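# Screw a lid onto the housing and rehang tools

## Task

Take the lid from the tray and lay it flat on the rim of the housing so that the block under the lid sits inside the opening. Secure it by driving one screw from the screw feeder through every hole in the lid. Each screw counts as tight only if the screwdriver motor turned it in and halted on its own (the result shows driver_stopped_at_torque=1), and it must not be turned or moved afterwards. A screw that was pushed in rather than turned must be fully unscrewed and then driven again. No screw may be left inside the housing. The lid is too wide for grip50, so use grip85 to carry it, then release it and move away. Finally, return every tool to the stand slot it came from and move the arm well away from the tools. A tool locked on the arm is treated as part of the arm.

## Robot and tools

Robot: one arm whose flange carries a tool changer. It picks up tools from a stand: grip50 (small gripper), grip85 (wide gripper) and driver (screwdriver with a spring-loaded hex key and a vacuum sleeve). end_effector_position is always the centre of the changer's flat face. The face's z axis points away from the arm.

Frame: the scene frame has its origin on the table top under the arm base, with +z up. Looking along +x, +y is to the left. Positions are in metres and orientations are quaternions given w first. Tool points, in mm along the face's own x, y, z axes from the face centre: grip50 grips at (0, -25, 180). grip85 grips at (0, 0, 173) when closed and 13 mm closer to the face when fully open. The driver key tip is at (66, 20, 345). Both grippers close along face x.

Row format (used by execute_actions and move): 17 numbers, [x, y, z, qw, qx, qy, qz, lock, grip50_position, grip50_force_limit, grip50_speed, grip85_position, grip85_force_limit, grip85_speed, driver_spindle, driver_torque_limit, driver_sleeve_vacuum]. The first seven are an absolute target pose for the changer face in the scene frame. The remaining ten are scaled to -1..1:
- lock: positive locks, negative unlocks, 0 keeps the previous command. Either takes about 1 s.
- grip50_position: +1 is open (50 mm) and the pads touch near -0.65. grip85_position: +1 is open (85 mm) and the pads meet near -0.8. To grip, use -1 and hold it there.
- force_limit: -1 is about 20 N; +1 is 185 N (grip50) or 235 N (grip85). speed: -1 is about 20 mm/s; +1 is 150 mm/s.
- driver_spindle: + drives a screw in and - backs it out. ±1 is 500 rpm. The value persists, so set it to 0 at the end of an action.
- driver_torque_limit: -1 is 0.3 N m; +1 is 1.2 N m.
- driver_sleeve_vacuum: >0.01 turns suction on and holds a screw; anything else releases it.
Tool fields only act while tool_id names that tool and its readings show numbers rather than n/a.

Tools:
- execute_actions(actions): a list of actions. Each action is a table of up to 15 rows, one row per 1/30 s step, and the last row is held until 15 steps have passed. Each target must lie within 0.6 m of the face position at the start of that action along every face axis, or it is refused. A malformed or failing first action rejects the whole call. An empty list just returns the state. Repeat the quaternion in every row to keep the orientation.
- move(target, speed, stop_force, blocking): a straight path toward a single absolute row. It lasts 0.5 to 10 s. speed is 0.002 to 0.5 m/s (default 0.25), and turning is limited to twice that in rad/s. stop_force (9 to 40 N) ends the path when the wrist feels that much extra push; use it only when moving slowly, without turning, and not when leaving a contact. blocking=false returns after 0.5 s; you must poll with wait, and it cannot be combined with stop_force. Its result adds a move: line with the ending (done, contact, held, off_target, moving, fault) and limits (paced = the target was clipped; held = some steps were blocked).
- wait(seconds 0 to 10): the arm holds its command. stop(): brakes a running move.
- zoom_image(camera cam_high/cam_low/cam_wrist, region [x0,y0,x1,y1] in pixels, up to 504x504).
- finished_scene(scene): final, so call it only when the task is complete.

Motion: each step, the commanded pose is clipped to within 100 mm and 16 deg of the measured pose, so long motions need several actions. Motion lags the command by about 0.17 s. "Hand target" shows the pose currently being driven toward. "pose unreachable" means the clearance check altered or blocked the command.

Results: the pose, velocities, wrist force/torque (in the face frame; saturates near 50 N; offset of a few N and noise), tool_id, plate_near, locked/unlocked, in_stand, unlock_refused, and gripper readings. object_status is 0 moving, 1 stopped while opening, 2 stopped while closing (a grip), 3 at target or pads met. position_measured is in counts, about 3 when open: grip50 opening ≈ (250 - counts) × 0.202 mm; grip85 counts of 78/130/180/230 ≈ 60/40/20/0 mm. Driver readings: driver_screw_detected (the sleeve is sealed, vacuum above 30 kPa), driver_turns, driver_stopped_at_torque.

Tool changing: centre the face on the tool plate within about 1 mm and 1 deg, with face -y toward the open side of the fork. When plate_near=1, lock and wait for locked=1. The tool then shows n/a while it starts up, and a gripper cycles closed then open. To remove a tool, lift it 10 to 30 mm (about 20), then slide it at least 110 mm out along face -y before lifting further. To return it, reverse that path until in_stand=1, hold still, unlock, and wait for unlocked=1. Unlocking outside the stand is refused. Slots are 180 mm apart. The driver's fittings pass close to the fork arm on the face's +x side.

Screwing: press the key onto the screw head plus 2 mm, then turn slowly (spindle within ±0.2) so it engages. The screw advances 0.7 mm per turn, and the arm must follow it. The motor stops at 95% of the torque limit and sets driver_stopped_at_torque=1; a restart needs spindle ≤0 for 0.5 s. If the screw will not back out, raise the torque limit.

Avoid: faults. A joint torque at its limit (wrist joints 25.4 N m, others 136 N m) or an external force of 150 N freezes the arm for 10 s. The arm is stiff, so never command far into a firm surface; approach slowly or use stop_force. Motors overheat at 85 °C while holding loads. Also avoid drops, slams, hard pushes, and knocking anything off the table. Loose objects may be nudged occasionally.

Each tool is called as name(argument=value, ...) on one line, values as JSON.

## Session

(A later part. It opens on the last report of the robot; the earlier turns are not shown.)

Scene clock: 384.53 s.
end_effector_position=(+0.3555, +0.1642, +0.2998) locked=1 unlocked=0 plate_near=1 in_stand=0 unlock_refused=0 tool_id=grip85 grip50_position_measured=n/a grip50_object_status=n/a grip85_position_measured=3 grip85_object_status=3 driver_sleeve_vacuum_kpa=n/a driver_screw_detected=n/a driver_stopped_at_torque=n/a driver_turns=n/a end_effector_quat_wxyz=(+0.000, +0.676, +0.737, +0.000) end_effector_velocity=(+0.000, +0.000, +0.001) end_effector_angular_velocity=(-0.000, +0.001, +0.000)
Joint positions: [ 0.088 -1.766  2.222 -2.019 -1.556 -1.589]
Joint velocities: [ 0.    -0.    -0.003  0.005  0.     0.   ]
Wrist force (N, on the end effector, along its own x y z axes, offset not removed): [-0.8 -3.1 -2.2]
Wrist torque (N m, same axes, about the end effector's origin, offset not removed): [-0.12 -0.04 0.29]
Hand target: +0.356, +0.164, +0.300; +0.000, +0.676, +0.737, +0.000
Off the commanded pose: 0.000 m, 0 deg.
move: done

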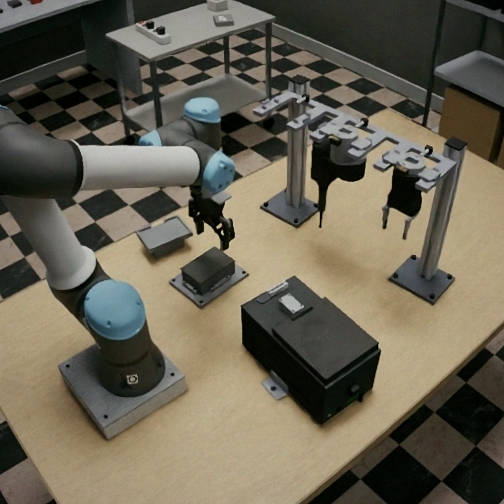

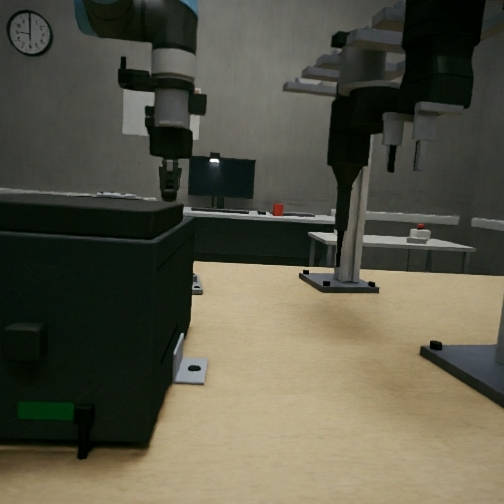

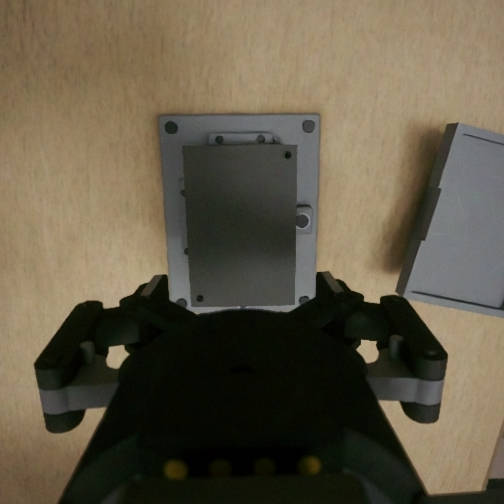

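move(target=[0.4937, 0.1620, 0.4295, 0, 0.6574, 0.7536, 0, 1, 1, 0, 0, 1, -0.5, -0.7, 0, 0, 0], speed=0.2)

move(target=[0.61255, 0.1783, 0.4295, 0, 0.6574, 0.7536, 0, 1, 1, 0, 0, 1, -0.5, -0.7, 0, 0, 0], speed=0.08)

move(target=[0.61255, 0.1783, 0.4098, 0, 0.6574, 0.7536, 0, 1, 1, 0, 0, 1, -0.5, -0.7, 0, 0, 0], speed=0.015)

Scene clock: 397.43 s.
end_effector_position=(+0.4939, +0.1621, +0.4291) locked=1 unlocked=0 plate_near=1 in_stand=0 unlock_refused=0 tool_id=grip85 grip50_position_measured=n/a grip50_object_status=n/a grip85_position_measured=3 grip85_object_status=3 driver_sleeve_vacuum_kpa=n/a driver_screw_detected=n/a driver_stopped_at_torque=n/a driver_turns=n/a end_effector_quat_wxyz=(+0.000, +0.657, +0.754, +0.000) end_effector_velocity=(+0.001, +0.001, +0.001) end_effector_angular_velocity=(+0.000, +0.002, +0.003)
Joint positions: [ 0.061 -1.532  1.666 -1.696 -1.556 -1.664]
Joint velocities: [ 0.002  0.003 -0.007  0.005  0.    -0.001]
Wrist force (N, on the end effector, along its own x y z axes, offset not removed): [1.9 -2.1 7.6]
Wrist torque (N m, same axes, about the end effector's origin, offset not removed): [-0.16 -0.35 0.19]
Hand target: +0.494, +0.162, +0.429; -0.000, +0.657, +0.754, +0.000
Off the commanded pose: 0.000 m, 0 deg.
move: done

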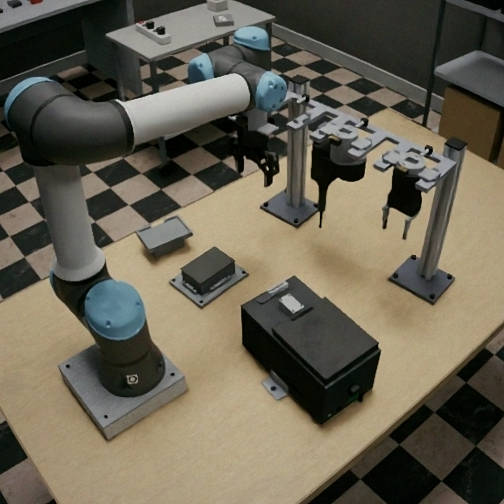

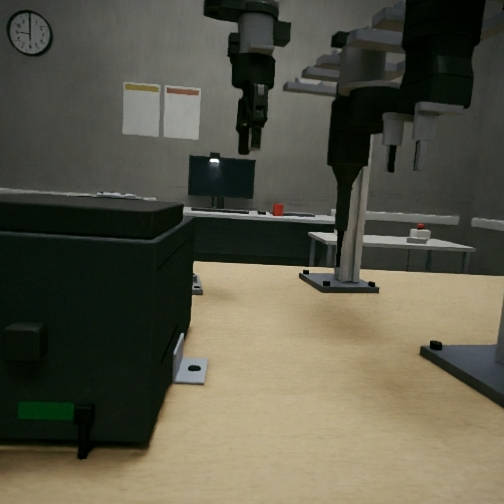

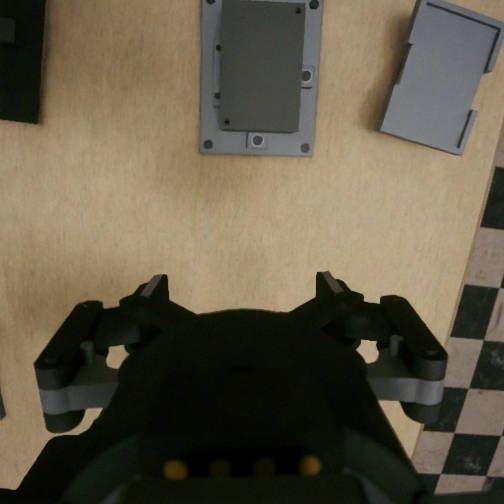

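Scene clock: 399.37 s.
end_effector_position=(+0.6124, +0.1784, +0.4293) locked=1 unlocked=0 plate_near=1 in_stand=0 unlock_refused=0 tool_id=grip85 grip50_position_measured=n/a grip50_object_status=n/a grip85_position_measured=3 grip85_object_status=3 driver_sleeve_vacuum_kpa=n/a driver_screw_detected=n/a driver_stopped_at_torque=n/a driver_turns=n/a end_effector_quat_wxyz=(-0.000, +0.657, +0.754, +0.000) end_effector_velocity=(+0.002, +0.001, +0.000) end_effector_angular_velocity=(+0.001, -0.000, -0.001)
Joint positions: [ 0.079 -1.245  1.325 -1.642 -1.556 -1.646]
Joint velocities: [ 0.001  0.004 -0.006  0.002  0.001  0.001]
Wrist force (N, on the end effector, along its own x y z axes, offset not removed): [1.6 -2.4 5.1]
Wrist torque (N m, same axes, about the end effector's origin, offset not removed): [0.05 -0.08 0.01]
Hand target: +0.613, +0.178, +0.429; +0.000, +0.657, +0.754, -0.000
Off the commanded pose: 0.000 m, 0 deg.
move: done

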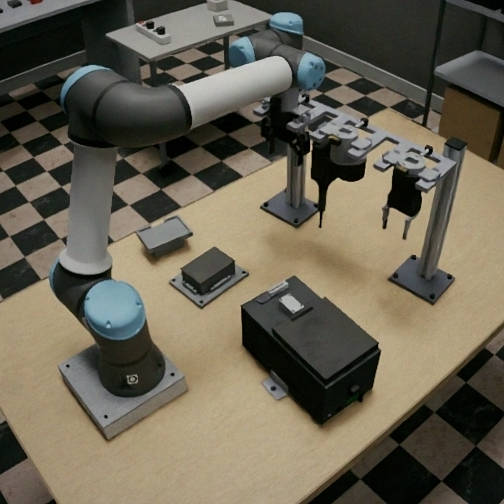

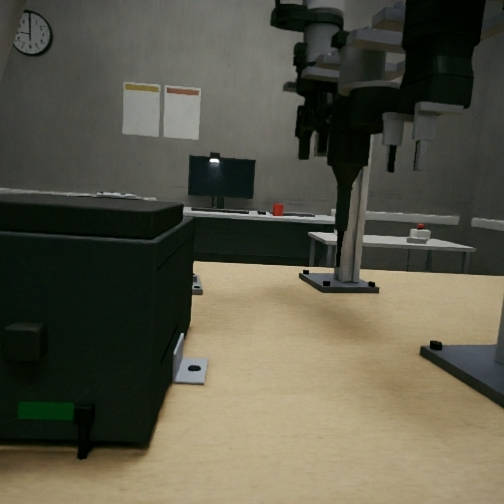

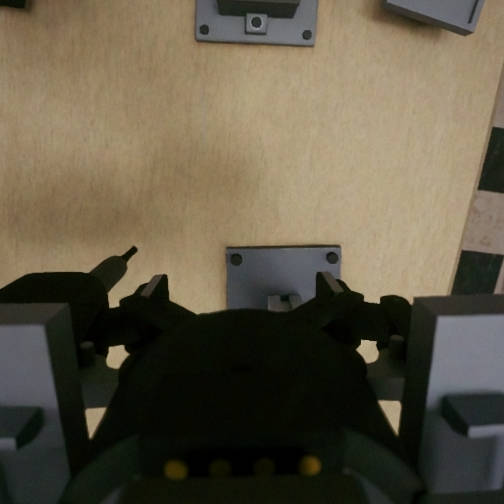

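Scene clock: 400.93 s.
end_effector_position=(+0.6125, +0.1783, +0.4100) locked=1 unlocked=0 plate_near=1 in_stand=1 unlock_refused=0 tool_id=grip85 grip50_position_measured=n/a grip50_object_status=n/a grip85_position_measured=3 grip85_object_status=3 driver_sleeve_vacuum_kpa=n/a driver_screw_detected=n/a driver_stopped_at_torque=n/a driver_turns=n/a end_effector_quat_wxyz=(+0.000, +0.657, +0.754, +0.000) end_effector_velocity=(-0.000, -0.000, -0.002) end_effector_angular_velocity=(-0.001, -0.000, +0.001)
Joint positions: [ 0.079 -1.241  1.368 -1.69  -1.556 -1.646]
Joint velocities: [ 0.     0.     0.004 -0.005 -0.001 -0.001]
Wrist force (N, on the end effector, along its own x y z axes, offset not removed): [0.8 4.3 0.8]
Wrist torque (N m, same axes, about the end effector's origin, offset not removed): [-0.17 -0.19 -0.32]
Hand target: +0.613, +0.178, +0.410; -0.000, +0.657, +0.754, -0.000
Off the commanded pose: 0.000 m, 0 deg.
move: done

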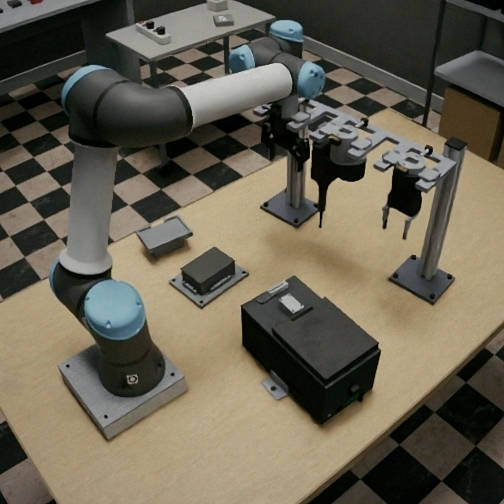

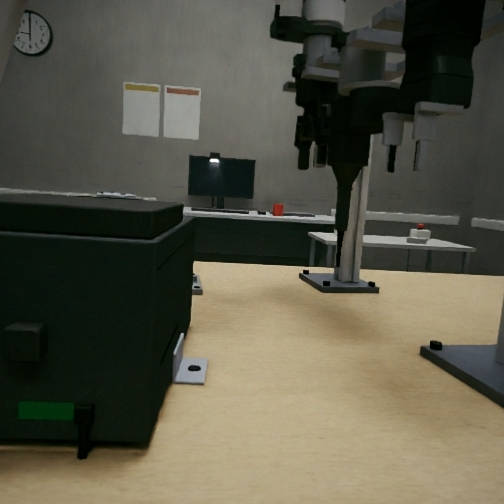

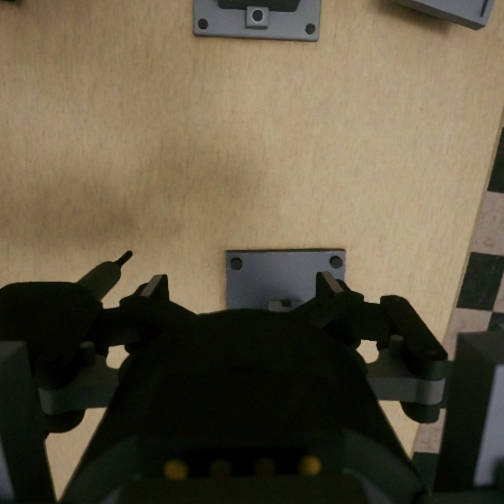

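execute_actions(actions=[[[0.61255, 0.1783, 0.4097, 0, 0.6574, 0.7536, 0, -1, 1, 0, 0, 1, -0.5, -0.7, 0, 0, 0]], [[0.61255, 0.1783, 0.4097, 0, 0.6574, 0.7536, 0, -1, 1, 0, 0, 1, -0.5, -0.7, 0, 0, 0]], [[0.61255, 0.1783, 0.4097, 0, 0.6574, 0.7536, 0, -1, 1, 0, 0, 1, -0.5, -0.7, 0, 0, 0]]])

Scene clock: 406.60 s.
end_effector_position=(+0.6125, +0.1783, +0.4097) locked=0 unlocked=1 plate_near=1 in_stand=1 unlock_refused=0 tool_id=none grip50_position_measured=n/a grip50_object_status=n/a grip85_position_measured=n/a grip85_object_status=n/a driver_sleeve_vacuum_kpa=n/a driver_screw_detected=n/a driver_stopped_at_torque=n/a driver_turns=n/a end_effector_quat_wxyz=(-0.000, +0.657, +0.754, -0.000) end_effector_velocity=(-0.000, +0.000, +0.000) end_effector_angular_velocity=(-0.000, -0.001, +0.001)
Joint positions: [ 0.079 -1.24   1.369 -1.691 -1.556 -1.646]
Joint velocities: [ 0.001 -0.    -0.    -0.001 -0.    -0.   ]
Wrist force (N, on the end effector, along its own x y z axes, offset not removed): [-1.0 -1.1 -0.9]
Wrist torque (N m, same axes, about the end effector's origin, offset not removed): [0.08 0.09 -0.01]
Hand target: +0.613, +0.178, +0.410; +0.000, +0.657, +0.754, +0.000
Off the commanded pose: 0.000 m, 0 deg.
Step readings (end_effector_position; steps 1 to 15: 1st action; 16 to 30: 2nd action; 31 to 45: 3rd action):
0: (+0.6125, +0.1783, +0.4098)
1: (+0.6125, +0.1783, +0.4097)
2: (+0.6125, +0.1783, +0.4097)
4: (+0.6125, +0.1783, +0.4097)
8: (+0.6125, +0.1783, +0.4097)
15: (+0.6125, +0.1783, +0.4097)
16: (+0.6125, +0.1783, +0.4097)
17: (+0.6125, +0.1783, +0.4097)
19: (+0.6125, +0.1783, +0.4097)
23: (+0.6125, +0.1783, +0.4097)
30: (+0.6125, +0.1783, +0.4097)
31: (+0.6125, +0.1783, +0.4097)
32: (+0.6125, +0.1783, +0.4097)
34: (+0.6125, +0.1783, +0.4097)
38: (+0.6125, +0.1783, +0.4097)
45: end_effector_position above

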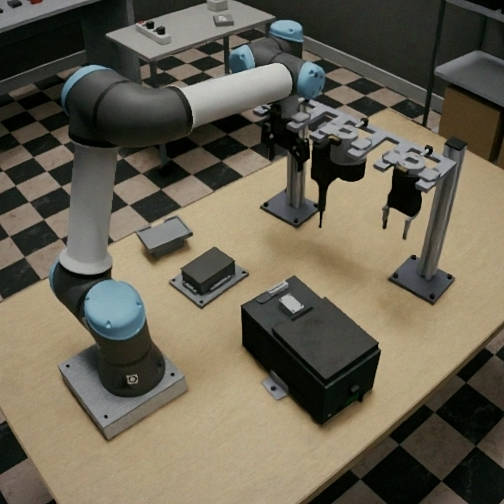

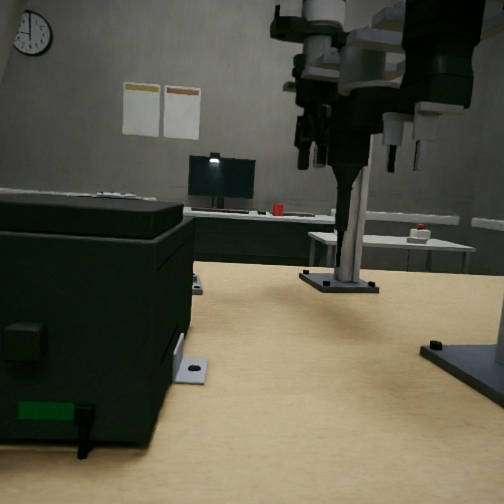

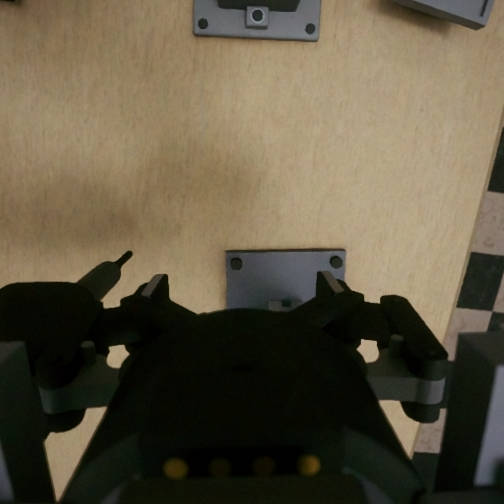

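move(target=[0.61255, 0.1783, 0.45, 0, 0.6574, 0.7536, 0, -1, 1, 0, 0, 1, 0, 0, 0, 0, 0], speed=0.05)

zoom_image(camera="cam_wrist", region=[140, 290, 340, 490])

Scene clock: 414.93 s.
end_effector_position=(+0.6126, +0.1783, +0.4499) locked=0 unlocked=1 plate_near=0 in_stand=0 unlock_refused=0 tool_id=none grip50_position_measured=n/a grip50_object_status=n/a grip85_position_measured=n/a grip85_object_status=n/a driver_sleeve_vacuum_kpa=n/a driver_screw_detected=n/a driver_stopped_at_torque=n/a driver_turns=n/a end_effector_quat_wxyz=(+0.000, +0.657, +0.754, +0.000) end_effector_velocity=(-0.000, +0.000, +0.002) end_effector_angular_velocity=(-0.000, +0.000, +0.001)
Joint positions: [ 0.078 -1.247  1.275 -1.59  -1.556 -1.647]
Joint velocities: [ 0.001  0.    -0.005  0.006 -0.    -0.001]
Wrist force (N, on the end effector, along its own x y z axes, offset not removed): [1.1 -3.4 -0.1]
Wrist torque (N m, same axes, about the end effector's origin, offset not removed): [-0.15 -0.13 -0.12]
Hand target: +0.613, +0.178, +0.450; +0.000, +0.657, +0.754, +0.000
Off the commanded pose: 0.000 m, 0 deg.
move: done

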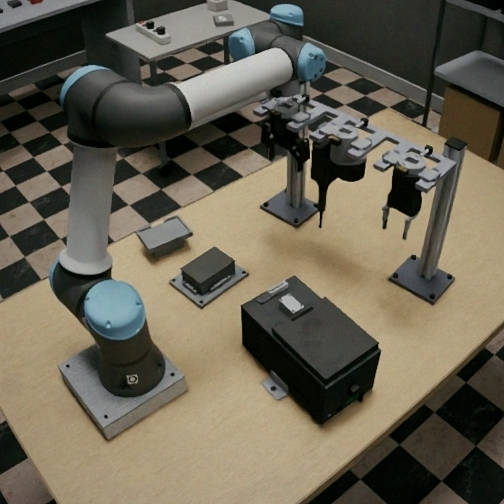

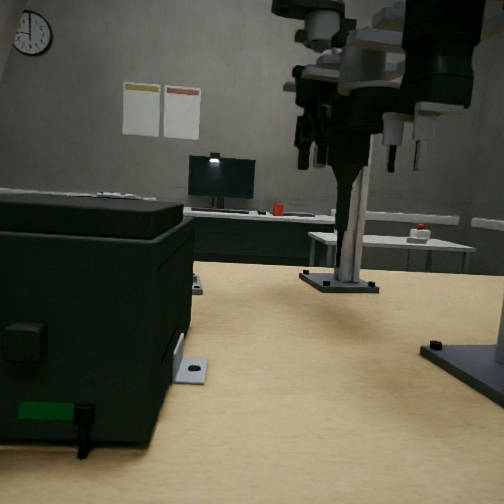

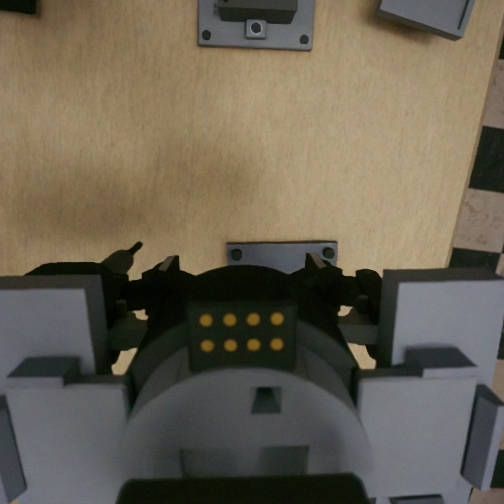

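Region (140, 290, 340, 490) of cam_wrist's 504x504 image, scaled by 2.520, with more detail than that image has.

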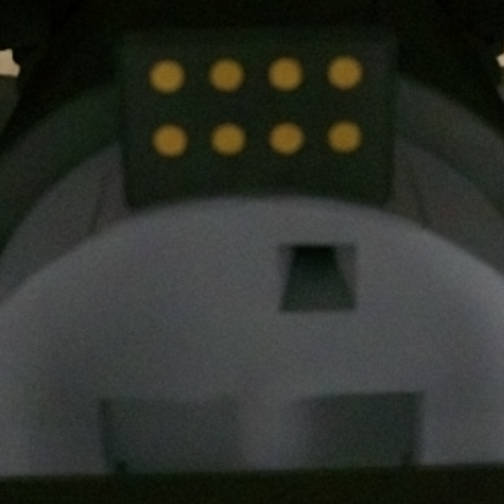

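move(target=[0.6375, 0.0000, 0.45, 0, 0.6574, 0.7536, 0, -1, 1, 0, 0, 1, 0, 0, 0, 0, 0], speed=0.15)

wait(seconds=0.3)

zoom_image(camera="cam_wrist", region=[140, 290, 340, 490])

Scene clock: 423.27 s.
end_effector_position=(+0.6377, +0.0001, +0.4500) locked=0 unlocked=1 plate_near=0 in_stand=0 unlock_refused=0 tool_id=none grip50_position_measured=n/a grip50_object_status=n/a grip85_position_measured=n/a grip85_object_status=n/a driver_sleeve_vacuum_kpa=n/a driver_screw_detected=n/a driver_stopped_at_torque=n/a driver_turns=n/a end_effector_quat_wxyz=(-0.000, +0.657, +0.754, +0.000) end_effector_velocity=(+0.001, -0.002, +0.000) end_effector_angular_velocity=(-0.000, -0.001, -0.001)
Joint positions: [-0.202 -1.242  1.274 -1.591 -1.559 -1.928]
Joint velocities: [-0.003  0.001 -0.002 -0.     0.    -0.002]
Wrist force (N, on the end effector, along its own x y z axes, offset not removed): [3.0 -3.9 1.1]
Wrist torque (N m, same axes, about the end effector's origin, offset not removed): [-0.05 0.00 0.15]
Hand target: +0.638, -0.000, +0.450; -0.000, +0.657, +0.754, +0.000
Off the commanded pose: 0.000 m, 0 deg.
move: done

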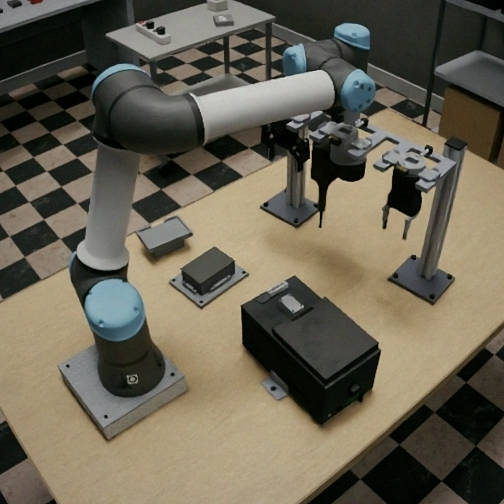

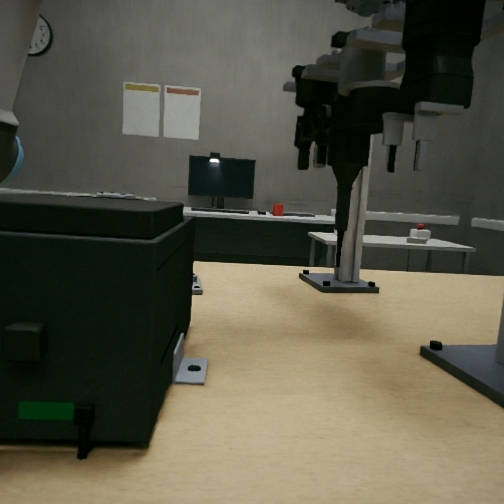

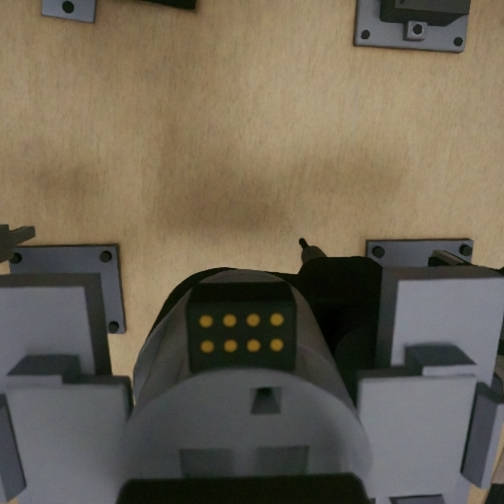

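Scene clock: 423.57 s.
end_effector_position=(+0.6378, -0.0000, +0.4500) locked=0 unlocked=1 plate_near=0 in_stand=0 unlock_refused=0 tool_id=none grip50_position_measured=n/a grip50_object_status=n/a grip85_position_measured=n/a grip85_object_status=n/a driver_sleeve_vacuum_kpa=n/a driver_screw_detected=n/a driver_stopped_at_torque=n/a driver_turns=n/a end_effector_quat_wxyz=(-0.000, +0.657, +0.754, +0.000) end_effector_velocity=(-0.000, +0.001, -0.000) end_effector_angular_velocity=(+0.001, +0.001, +0.000)
Joint positions: [-0.203 -1.242  1.274 -1.591 -1.558 -1.928]
Joint velocities: [ 0.001 -0.     0.     0.001  0.001  0.001]
Wrist force (N, on the end effector, along its own x y z axes, offset not removed): [3.7 -2.6 0.1]
Wrist torque (N m, same axes, about the end effector's origin, offset not removed): [-0.19 -0.26 0.12]
Hand target: +0.638, -0.000, +0.450; -0.000, +0.657, +0.754, +0.000
Off the commanded pose: 0.000 m, 0 deg.
wait: 0.30 s; at rest by 0.20 s

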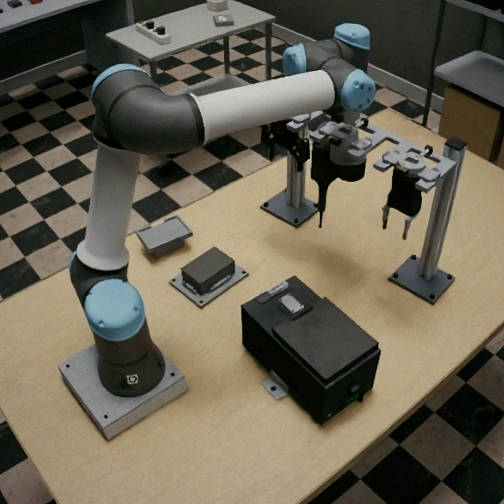

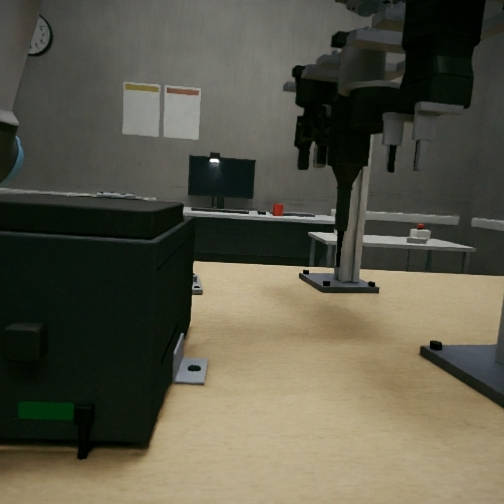

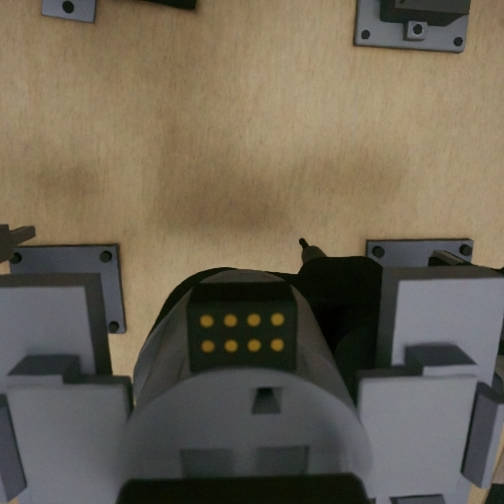

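Region (140, 290, 340, 490) of cam_wrist's 504x504 image, scaled by 2.520, with more detail than that image has.

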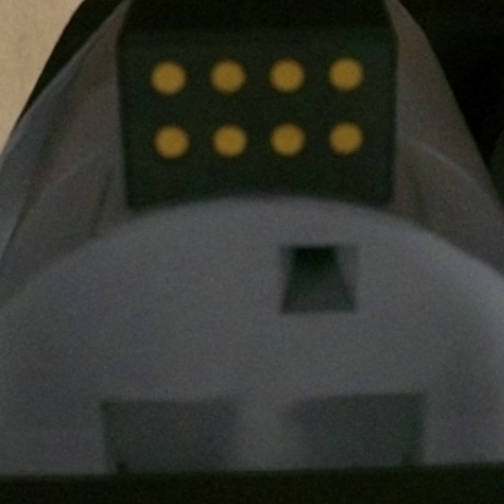

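move(target=[0.6380, 0.0002, 0.4215, 0, 0.6574, 0.7536, 0, -1, 1, 0, 0, 1, 0, 0, 0, 0, 0], speed=0.04)

move(target=[0.6380, 0.0002, 0.4080, 0, 0.6574, 0.7536, 0, -1, 1, 0, 0, 1, 0, 0, 0, 0, 0], speed=0.005, stop_force=10)

Scene clock: 430.83 s.
end_effector_position=(+0.6379, +0.0002, +0.4216) locked=0 unlocked=1 plate_near=0 in_stand=0 unlock_refused=0 tool_id=none grip50_position_measured=n/a grip50_object_status=n/a grip85_position_measured=n/a grip85_object_status=n/a driver_sleeve_vacuum_kpa=n/a driver_screw_detected=n/a driver_stopped_at_torque=n/a driver_turns=n/a end_effector_quat_wxyz=(-0.000, +0.657, +0.754, -0.000) end_effector_velocity=(-0.000, +0.000, -0.002) end_effector_angular_velocity=(+0.001, +0.001, -0.000)
Joint positions: [-0.201 -1.238  1.34  -1.661 -1.559 -1.927]
Joint velocities: [-0.     0.     0.004 -0.003  0.001  0.   ]
Wrist force (N, on the end effector, along its own x y z axes, offset not removed): [0.8 1.7 1.5]
Wrist torque (N m, same axes, about the end effector's origin, offset not removed): [0.30 -0.06 0.20]
Hand target: +0.638, +0.000, +0.422; -0.000, +0.657, +0.754, -0.000
Off the commanded pose: 0.000 m, 0 deg.
move: done

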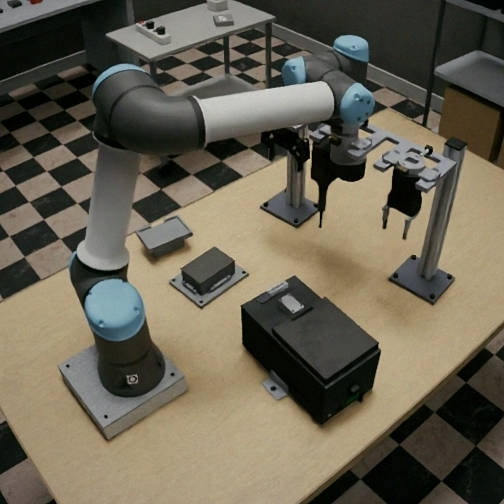

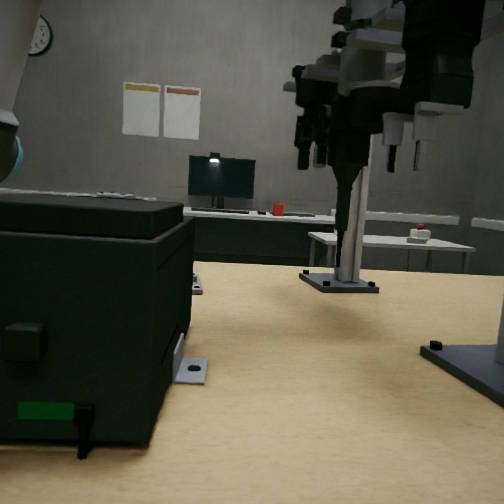

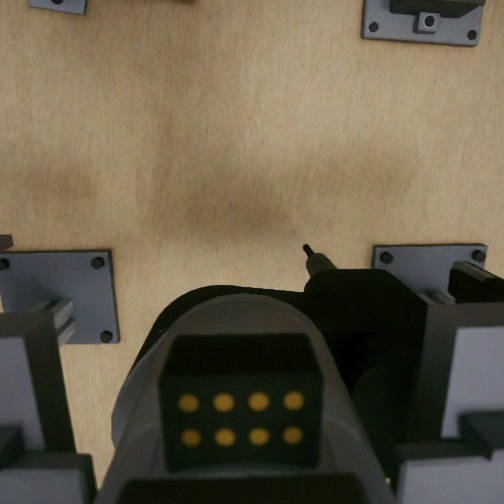

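Scene clock: 433.70 s.
end_effector_position=(+0.6379, +0.0002, +0.4091) locked=0 unlocked=1 plate_near=1 in_stand=1 unlock_refused=0 tool_id=none grip50_position_measured=n/a grip50_object_status=n/a grip85_position_measured=n/a grip85_object_status=n/a driver_sleeve_vacuum_kpa=n/a driver_screw_detected=n/a driver_stopped_at_torque=n/a driver_turns=n/a end_effector_quat_wxyz=(+0.000, +0.657, +0.754, +0.000) end_effector_velocity=(-0.000, +0.000, +0.001) end_effector_angular_velocity=(+0.001, +0.003, +0.000)
Joint positions: [-0.201 -1.234  1.368 -1.692 -1.559 -1.927]
Joint velocities: [ 0.     0.    -0.004  0.006  0.    -0.   ]
Wrist force (N, on the end effector, along its own x y z axes, offset not removed): [0.4 -11.1 -32.4]
Wrist torque (N m, same axes, about the end effector's origin, offset not removed): [0.79 0.42 0.06]
Hand target: +0.638, +0.000, +0.409; +0.000, +0.657, +0.754, +0.000
Off the commanded pose: 0.001 m, 0 deg.
move: contact

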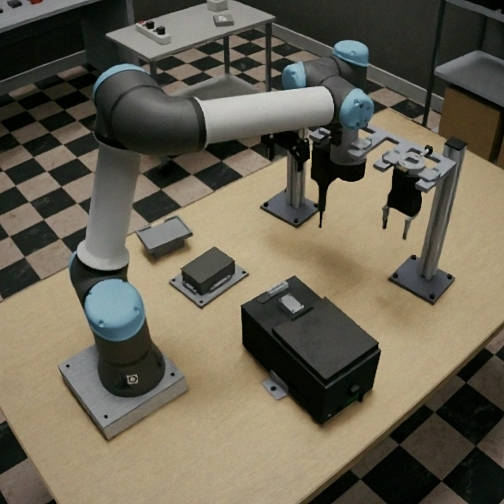

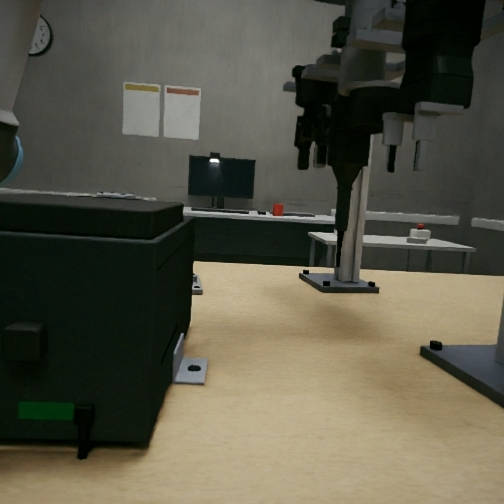

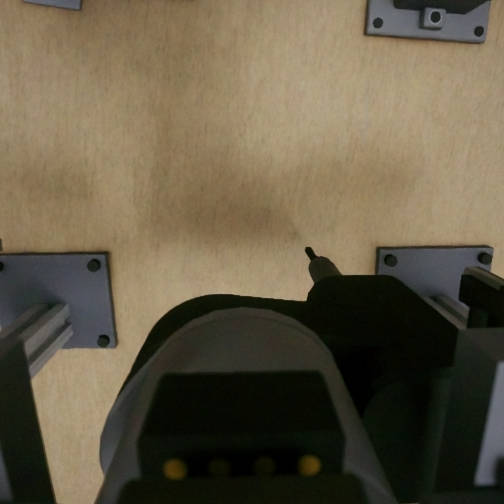

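execute_actions(actions=[[[0.6380, 0.0002, 0.4096, 0, 0.6574, 0.7536, 0, 1, 1, 0, 0, 1, 0, 0, 0, 0, 0]], [[0.6380, 0.0002, 0.4096, 0, 0.6574, 0.7536, 0, 1, 1, 0, 0, 1, 0, 0, 0, 0, 0]], [[0.6380, 0.0002, 0.4096, 0, 0.6574, 0.7536, 0, 1, 1, 0, 0, 1, 0, 0, 0, 0, 0]]])

Scene clock: 441.80 s.
end_effector_position=(+0.6380, +0.0002, +0.4097) locked=1 unlocked=0 plate_near=1 in_stand=1 unlock_refused=0 tool_id=driver grip50_position_measured=n/a grip50_object_status=n/a grip85_position_measured=n/a grip85_object_status=n/a driver_sleeve_vacuum_kpa=n/a driver_screw_detected=n/a driver_stopped_at_torque=n/a driver_turns=n/a end_effector_quat_wxyz=(+0.000, +0.657, +0.754, +0.000) end_effector_velocity=(+0.000, +0.000, -0.000) end_effector_angular_velocity=(-0.000, -0.000, +0.000)
Joint positions: [-0.201 -1.234  1.366 -1.691 -1.559 -1.927]
Joint velocities: [ 0.001  0.    -0.    -0.    -0.     0.   ]
Wrist force (N, on the end effector, along its own x y z axes, offset not removed): [-3.4 -6.4 -20.4]
Wrist torque (N m, same axes, about the end effector's origin, offset not removed): [-0.25 1.09 -0.04]
Hand target: +0.638, +0.000, +0.410; -0.000, +0.657, +0.754, -0.000
Off the commanded pose: 0.000 m, 0 deg.
Step readings (end_effector_position; steps 1 to 15: 1st action; 16 to 30: 2nd action; 31 to 45: 3rd action):
0: (+0.6380, +0.0002, +0.4094)
1: (+0.6380, +0.0002, +0.4094)
2: (+0.6380, +0.0002, +0.4094)
4: (+0.6380, +0.0002, +0.4095)
8: (+0.6380, +0.0002, +0.4096)
15: (+0.6380, +0.0002, +0.4096)
16: (+0.6380, +0.0002, +0.4096)
17: (+0.6380, +0.0002, +0.4096)
19: (+0.6380, +0.0002, +0.4096)
23: (+0.6380, +0.0002, +0.4096)
30: (+0.6380, +0.0002, +0.4097)
31: (+0.6380, +0.0002, +0.4097)
32: (+0.6380, +0.0002, +0.4097)
34: (+0.6380, +0.0002, +0.4097)
38: (+0.6380, +0.0002, +0.4097)
45: end_effector_position above

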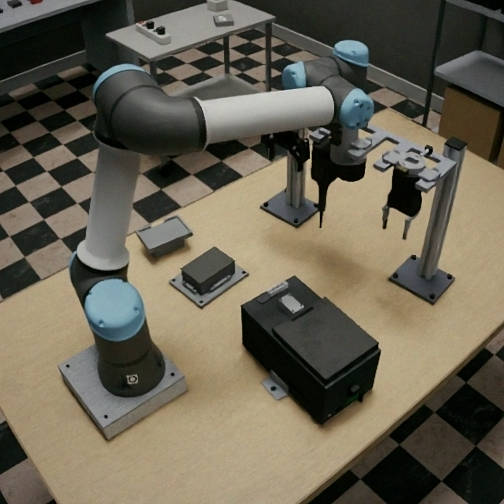

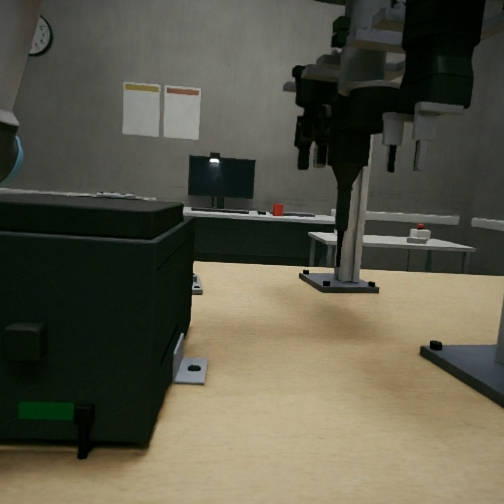

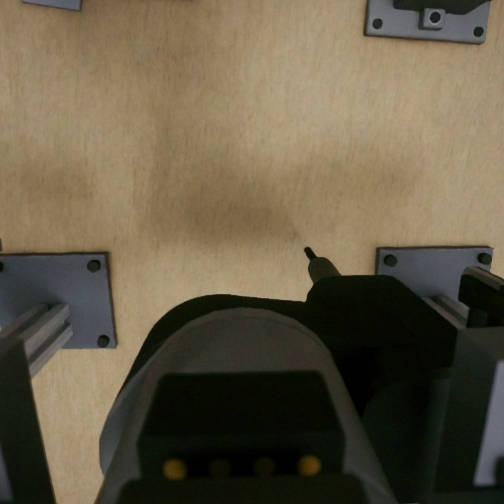

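move(target=[0.6380, 0.0002, 0.4295, 0, 0.6574, 0.7536, 0, 1, 1, 0, 0, 1, 0, 0, 0, 0, 0], speed=0.03)

move(target=[0.5191, -0.0161, 0.4295, 0, 0.6574, 0.7536, 0, 1, 1, 0, 0, 1, 0, 0, 0, 0, 0], speed=0.08)

zoom_image(camera="cam_wrist", region=[288, 230, 336, 278])

Scene clock: 447.03 s.
end_effector_position=(+0.6380, +0.0002, +0.4293) locked=1 unlocked=0 plate_near=1 in_stand=0 unlock_refused=0 tool_id=driver grip50_position_measured=n/a grip50_object_status=n/a grip85_position_measured=n/a grip85_object_status=n/a driver_sleeve_vacuum_kpa=0 driver_screw_detected=0 driver_stopped_at_torque=0 driver_turns=0.00 end_effector_quat_wxyz=(+0.000, +0.657, +0.754, +0.000) end_effector_velocity=(+0.000, -0.001, +0.002) end_effector_angular_velocity=(+0.001, -0.000, -0.002)
Joint positions: [-0.202 -1.239  1.322 -1.642 -1.559 -1.927]
Joint velocities: [-0.001  0.    -0.004  0.004  0.001  0.001]
Wrist force (N, on the end effector, along its own x y z axes, offset not removed): [5.1 -3.0 -1.6]
Wrist torque (N m, same axes, about the end effector's origin, offset not removed): [-0.13 -0.08 0.07]
Hand target: +0.638, +0.000, +0.429; +0.000, +0.657, +0.754, +0.000
Off the commanded pose: 0.000 m, 0 deg.
move: done

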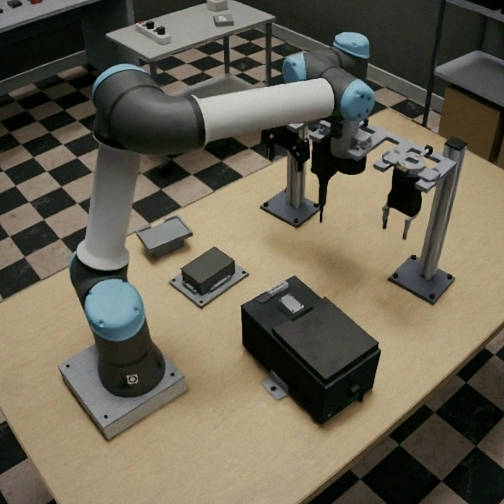

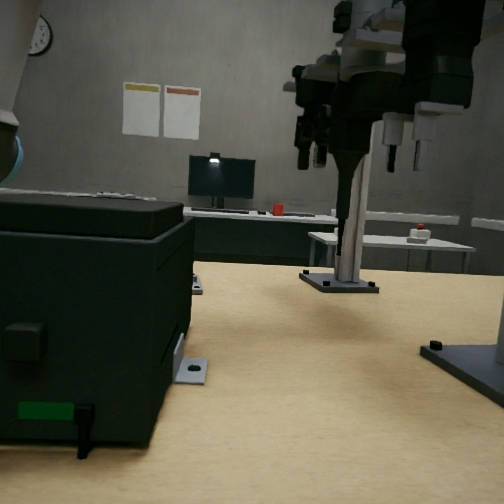

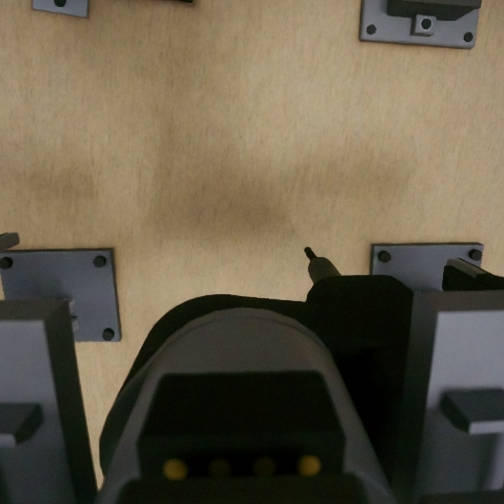

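Scene clock: 448.97 s.
end_effector_position=(+0.5193, -0.0162, +0.4297) locked=1 unlocked=0 plate_near=1 in_stand=0 unlock_refused=0 tool_id=driver grip50_position_measured=n/a grip50_object_status=n/a grip85_position_measured=n/a grip85_object_status=n/a driver_sleeve_vacuum_kpa=0 driver_screw_detected=0 driver_stopped_at_torque=0 driver_turns=0.00 end_effector_quat_wxyz=(+0.000, +0.657, +0.754, +0.000) end_effector_velocity=(-0.002, -0.000, +0.000) end_effector_angular_velocity=(+0.000, -0.001, -0.001)
Joint positions: [-0.284 -1.525  1.664 -1.696 -1.56  -2.009]
Joint velocities: [-0.002 -0.004  0.004 -0.     0.001 -0.001]
Wrist force (N, on the end effector, along its own x y z axes, offset not removed): [-1.3 1.0 5.7]
Wrist torque (N m, same axes, about the end effector's origin, offset not removed): [0.08 0.09 0.07]
Hand target: +0.519, -0.016, +0.430; +0.000, +0.657, +0.754, +0.000
Off the commanded pose: 0.000 m, 0 deg.
move: done

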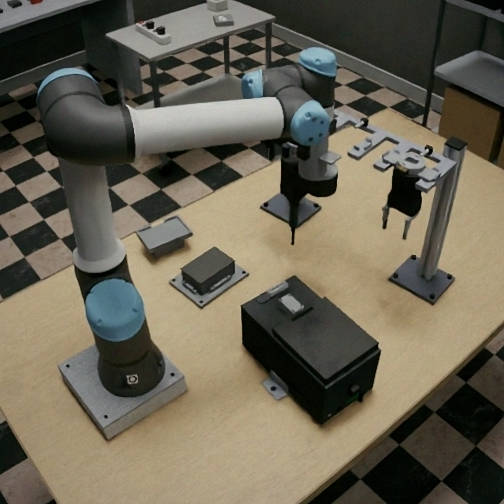

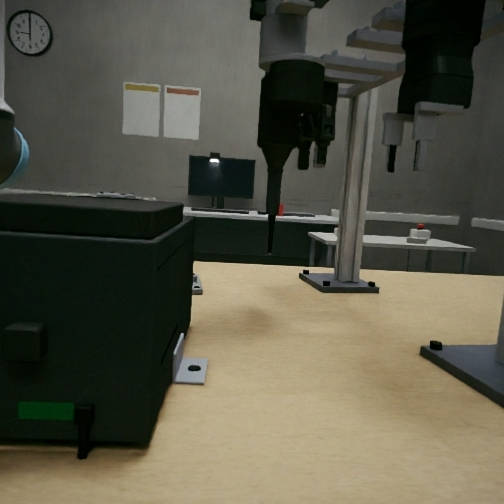

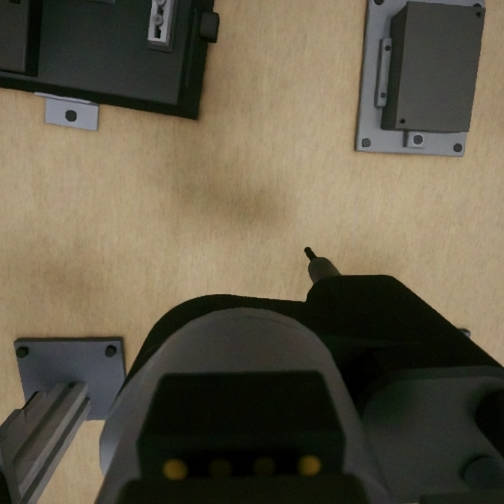

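Region (288, 230, 336, 278) of cam_wrist's 504x504 image, scaled by 10.500, with more detail than that image has.

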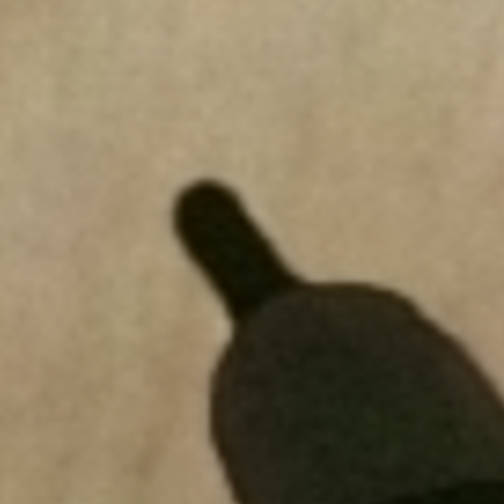

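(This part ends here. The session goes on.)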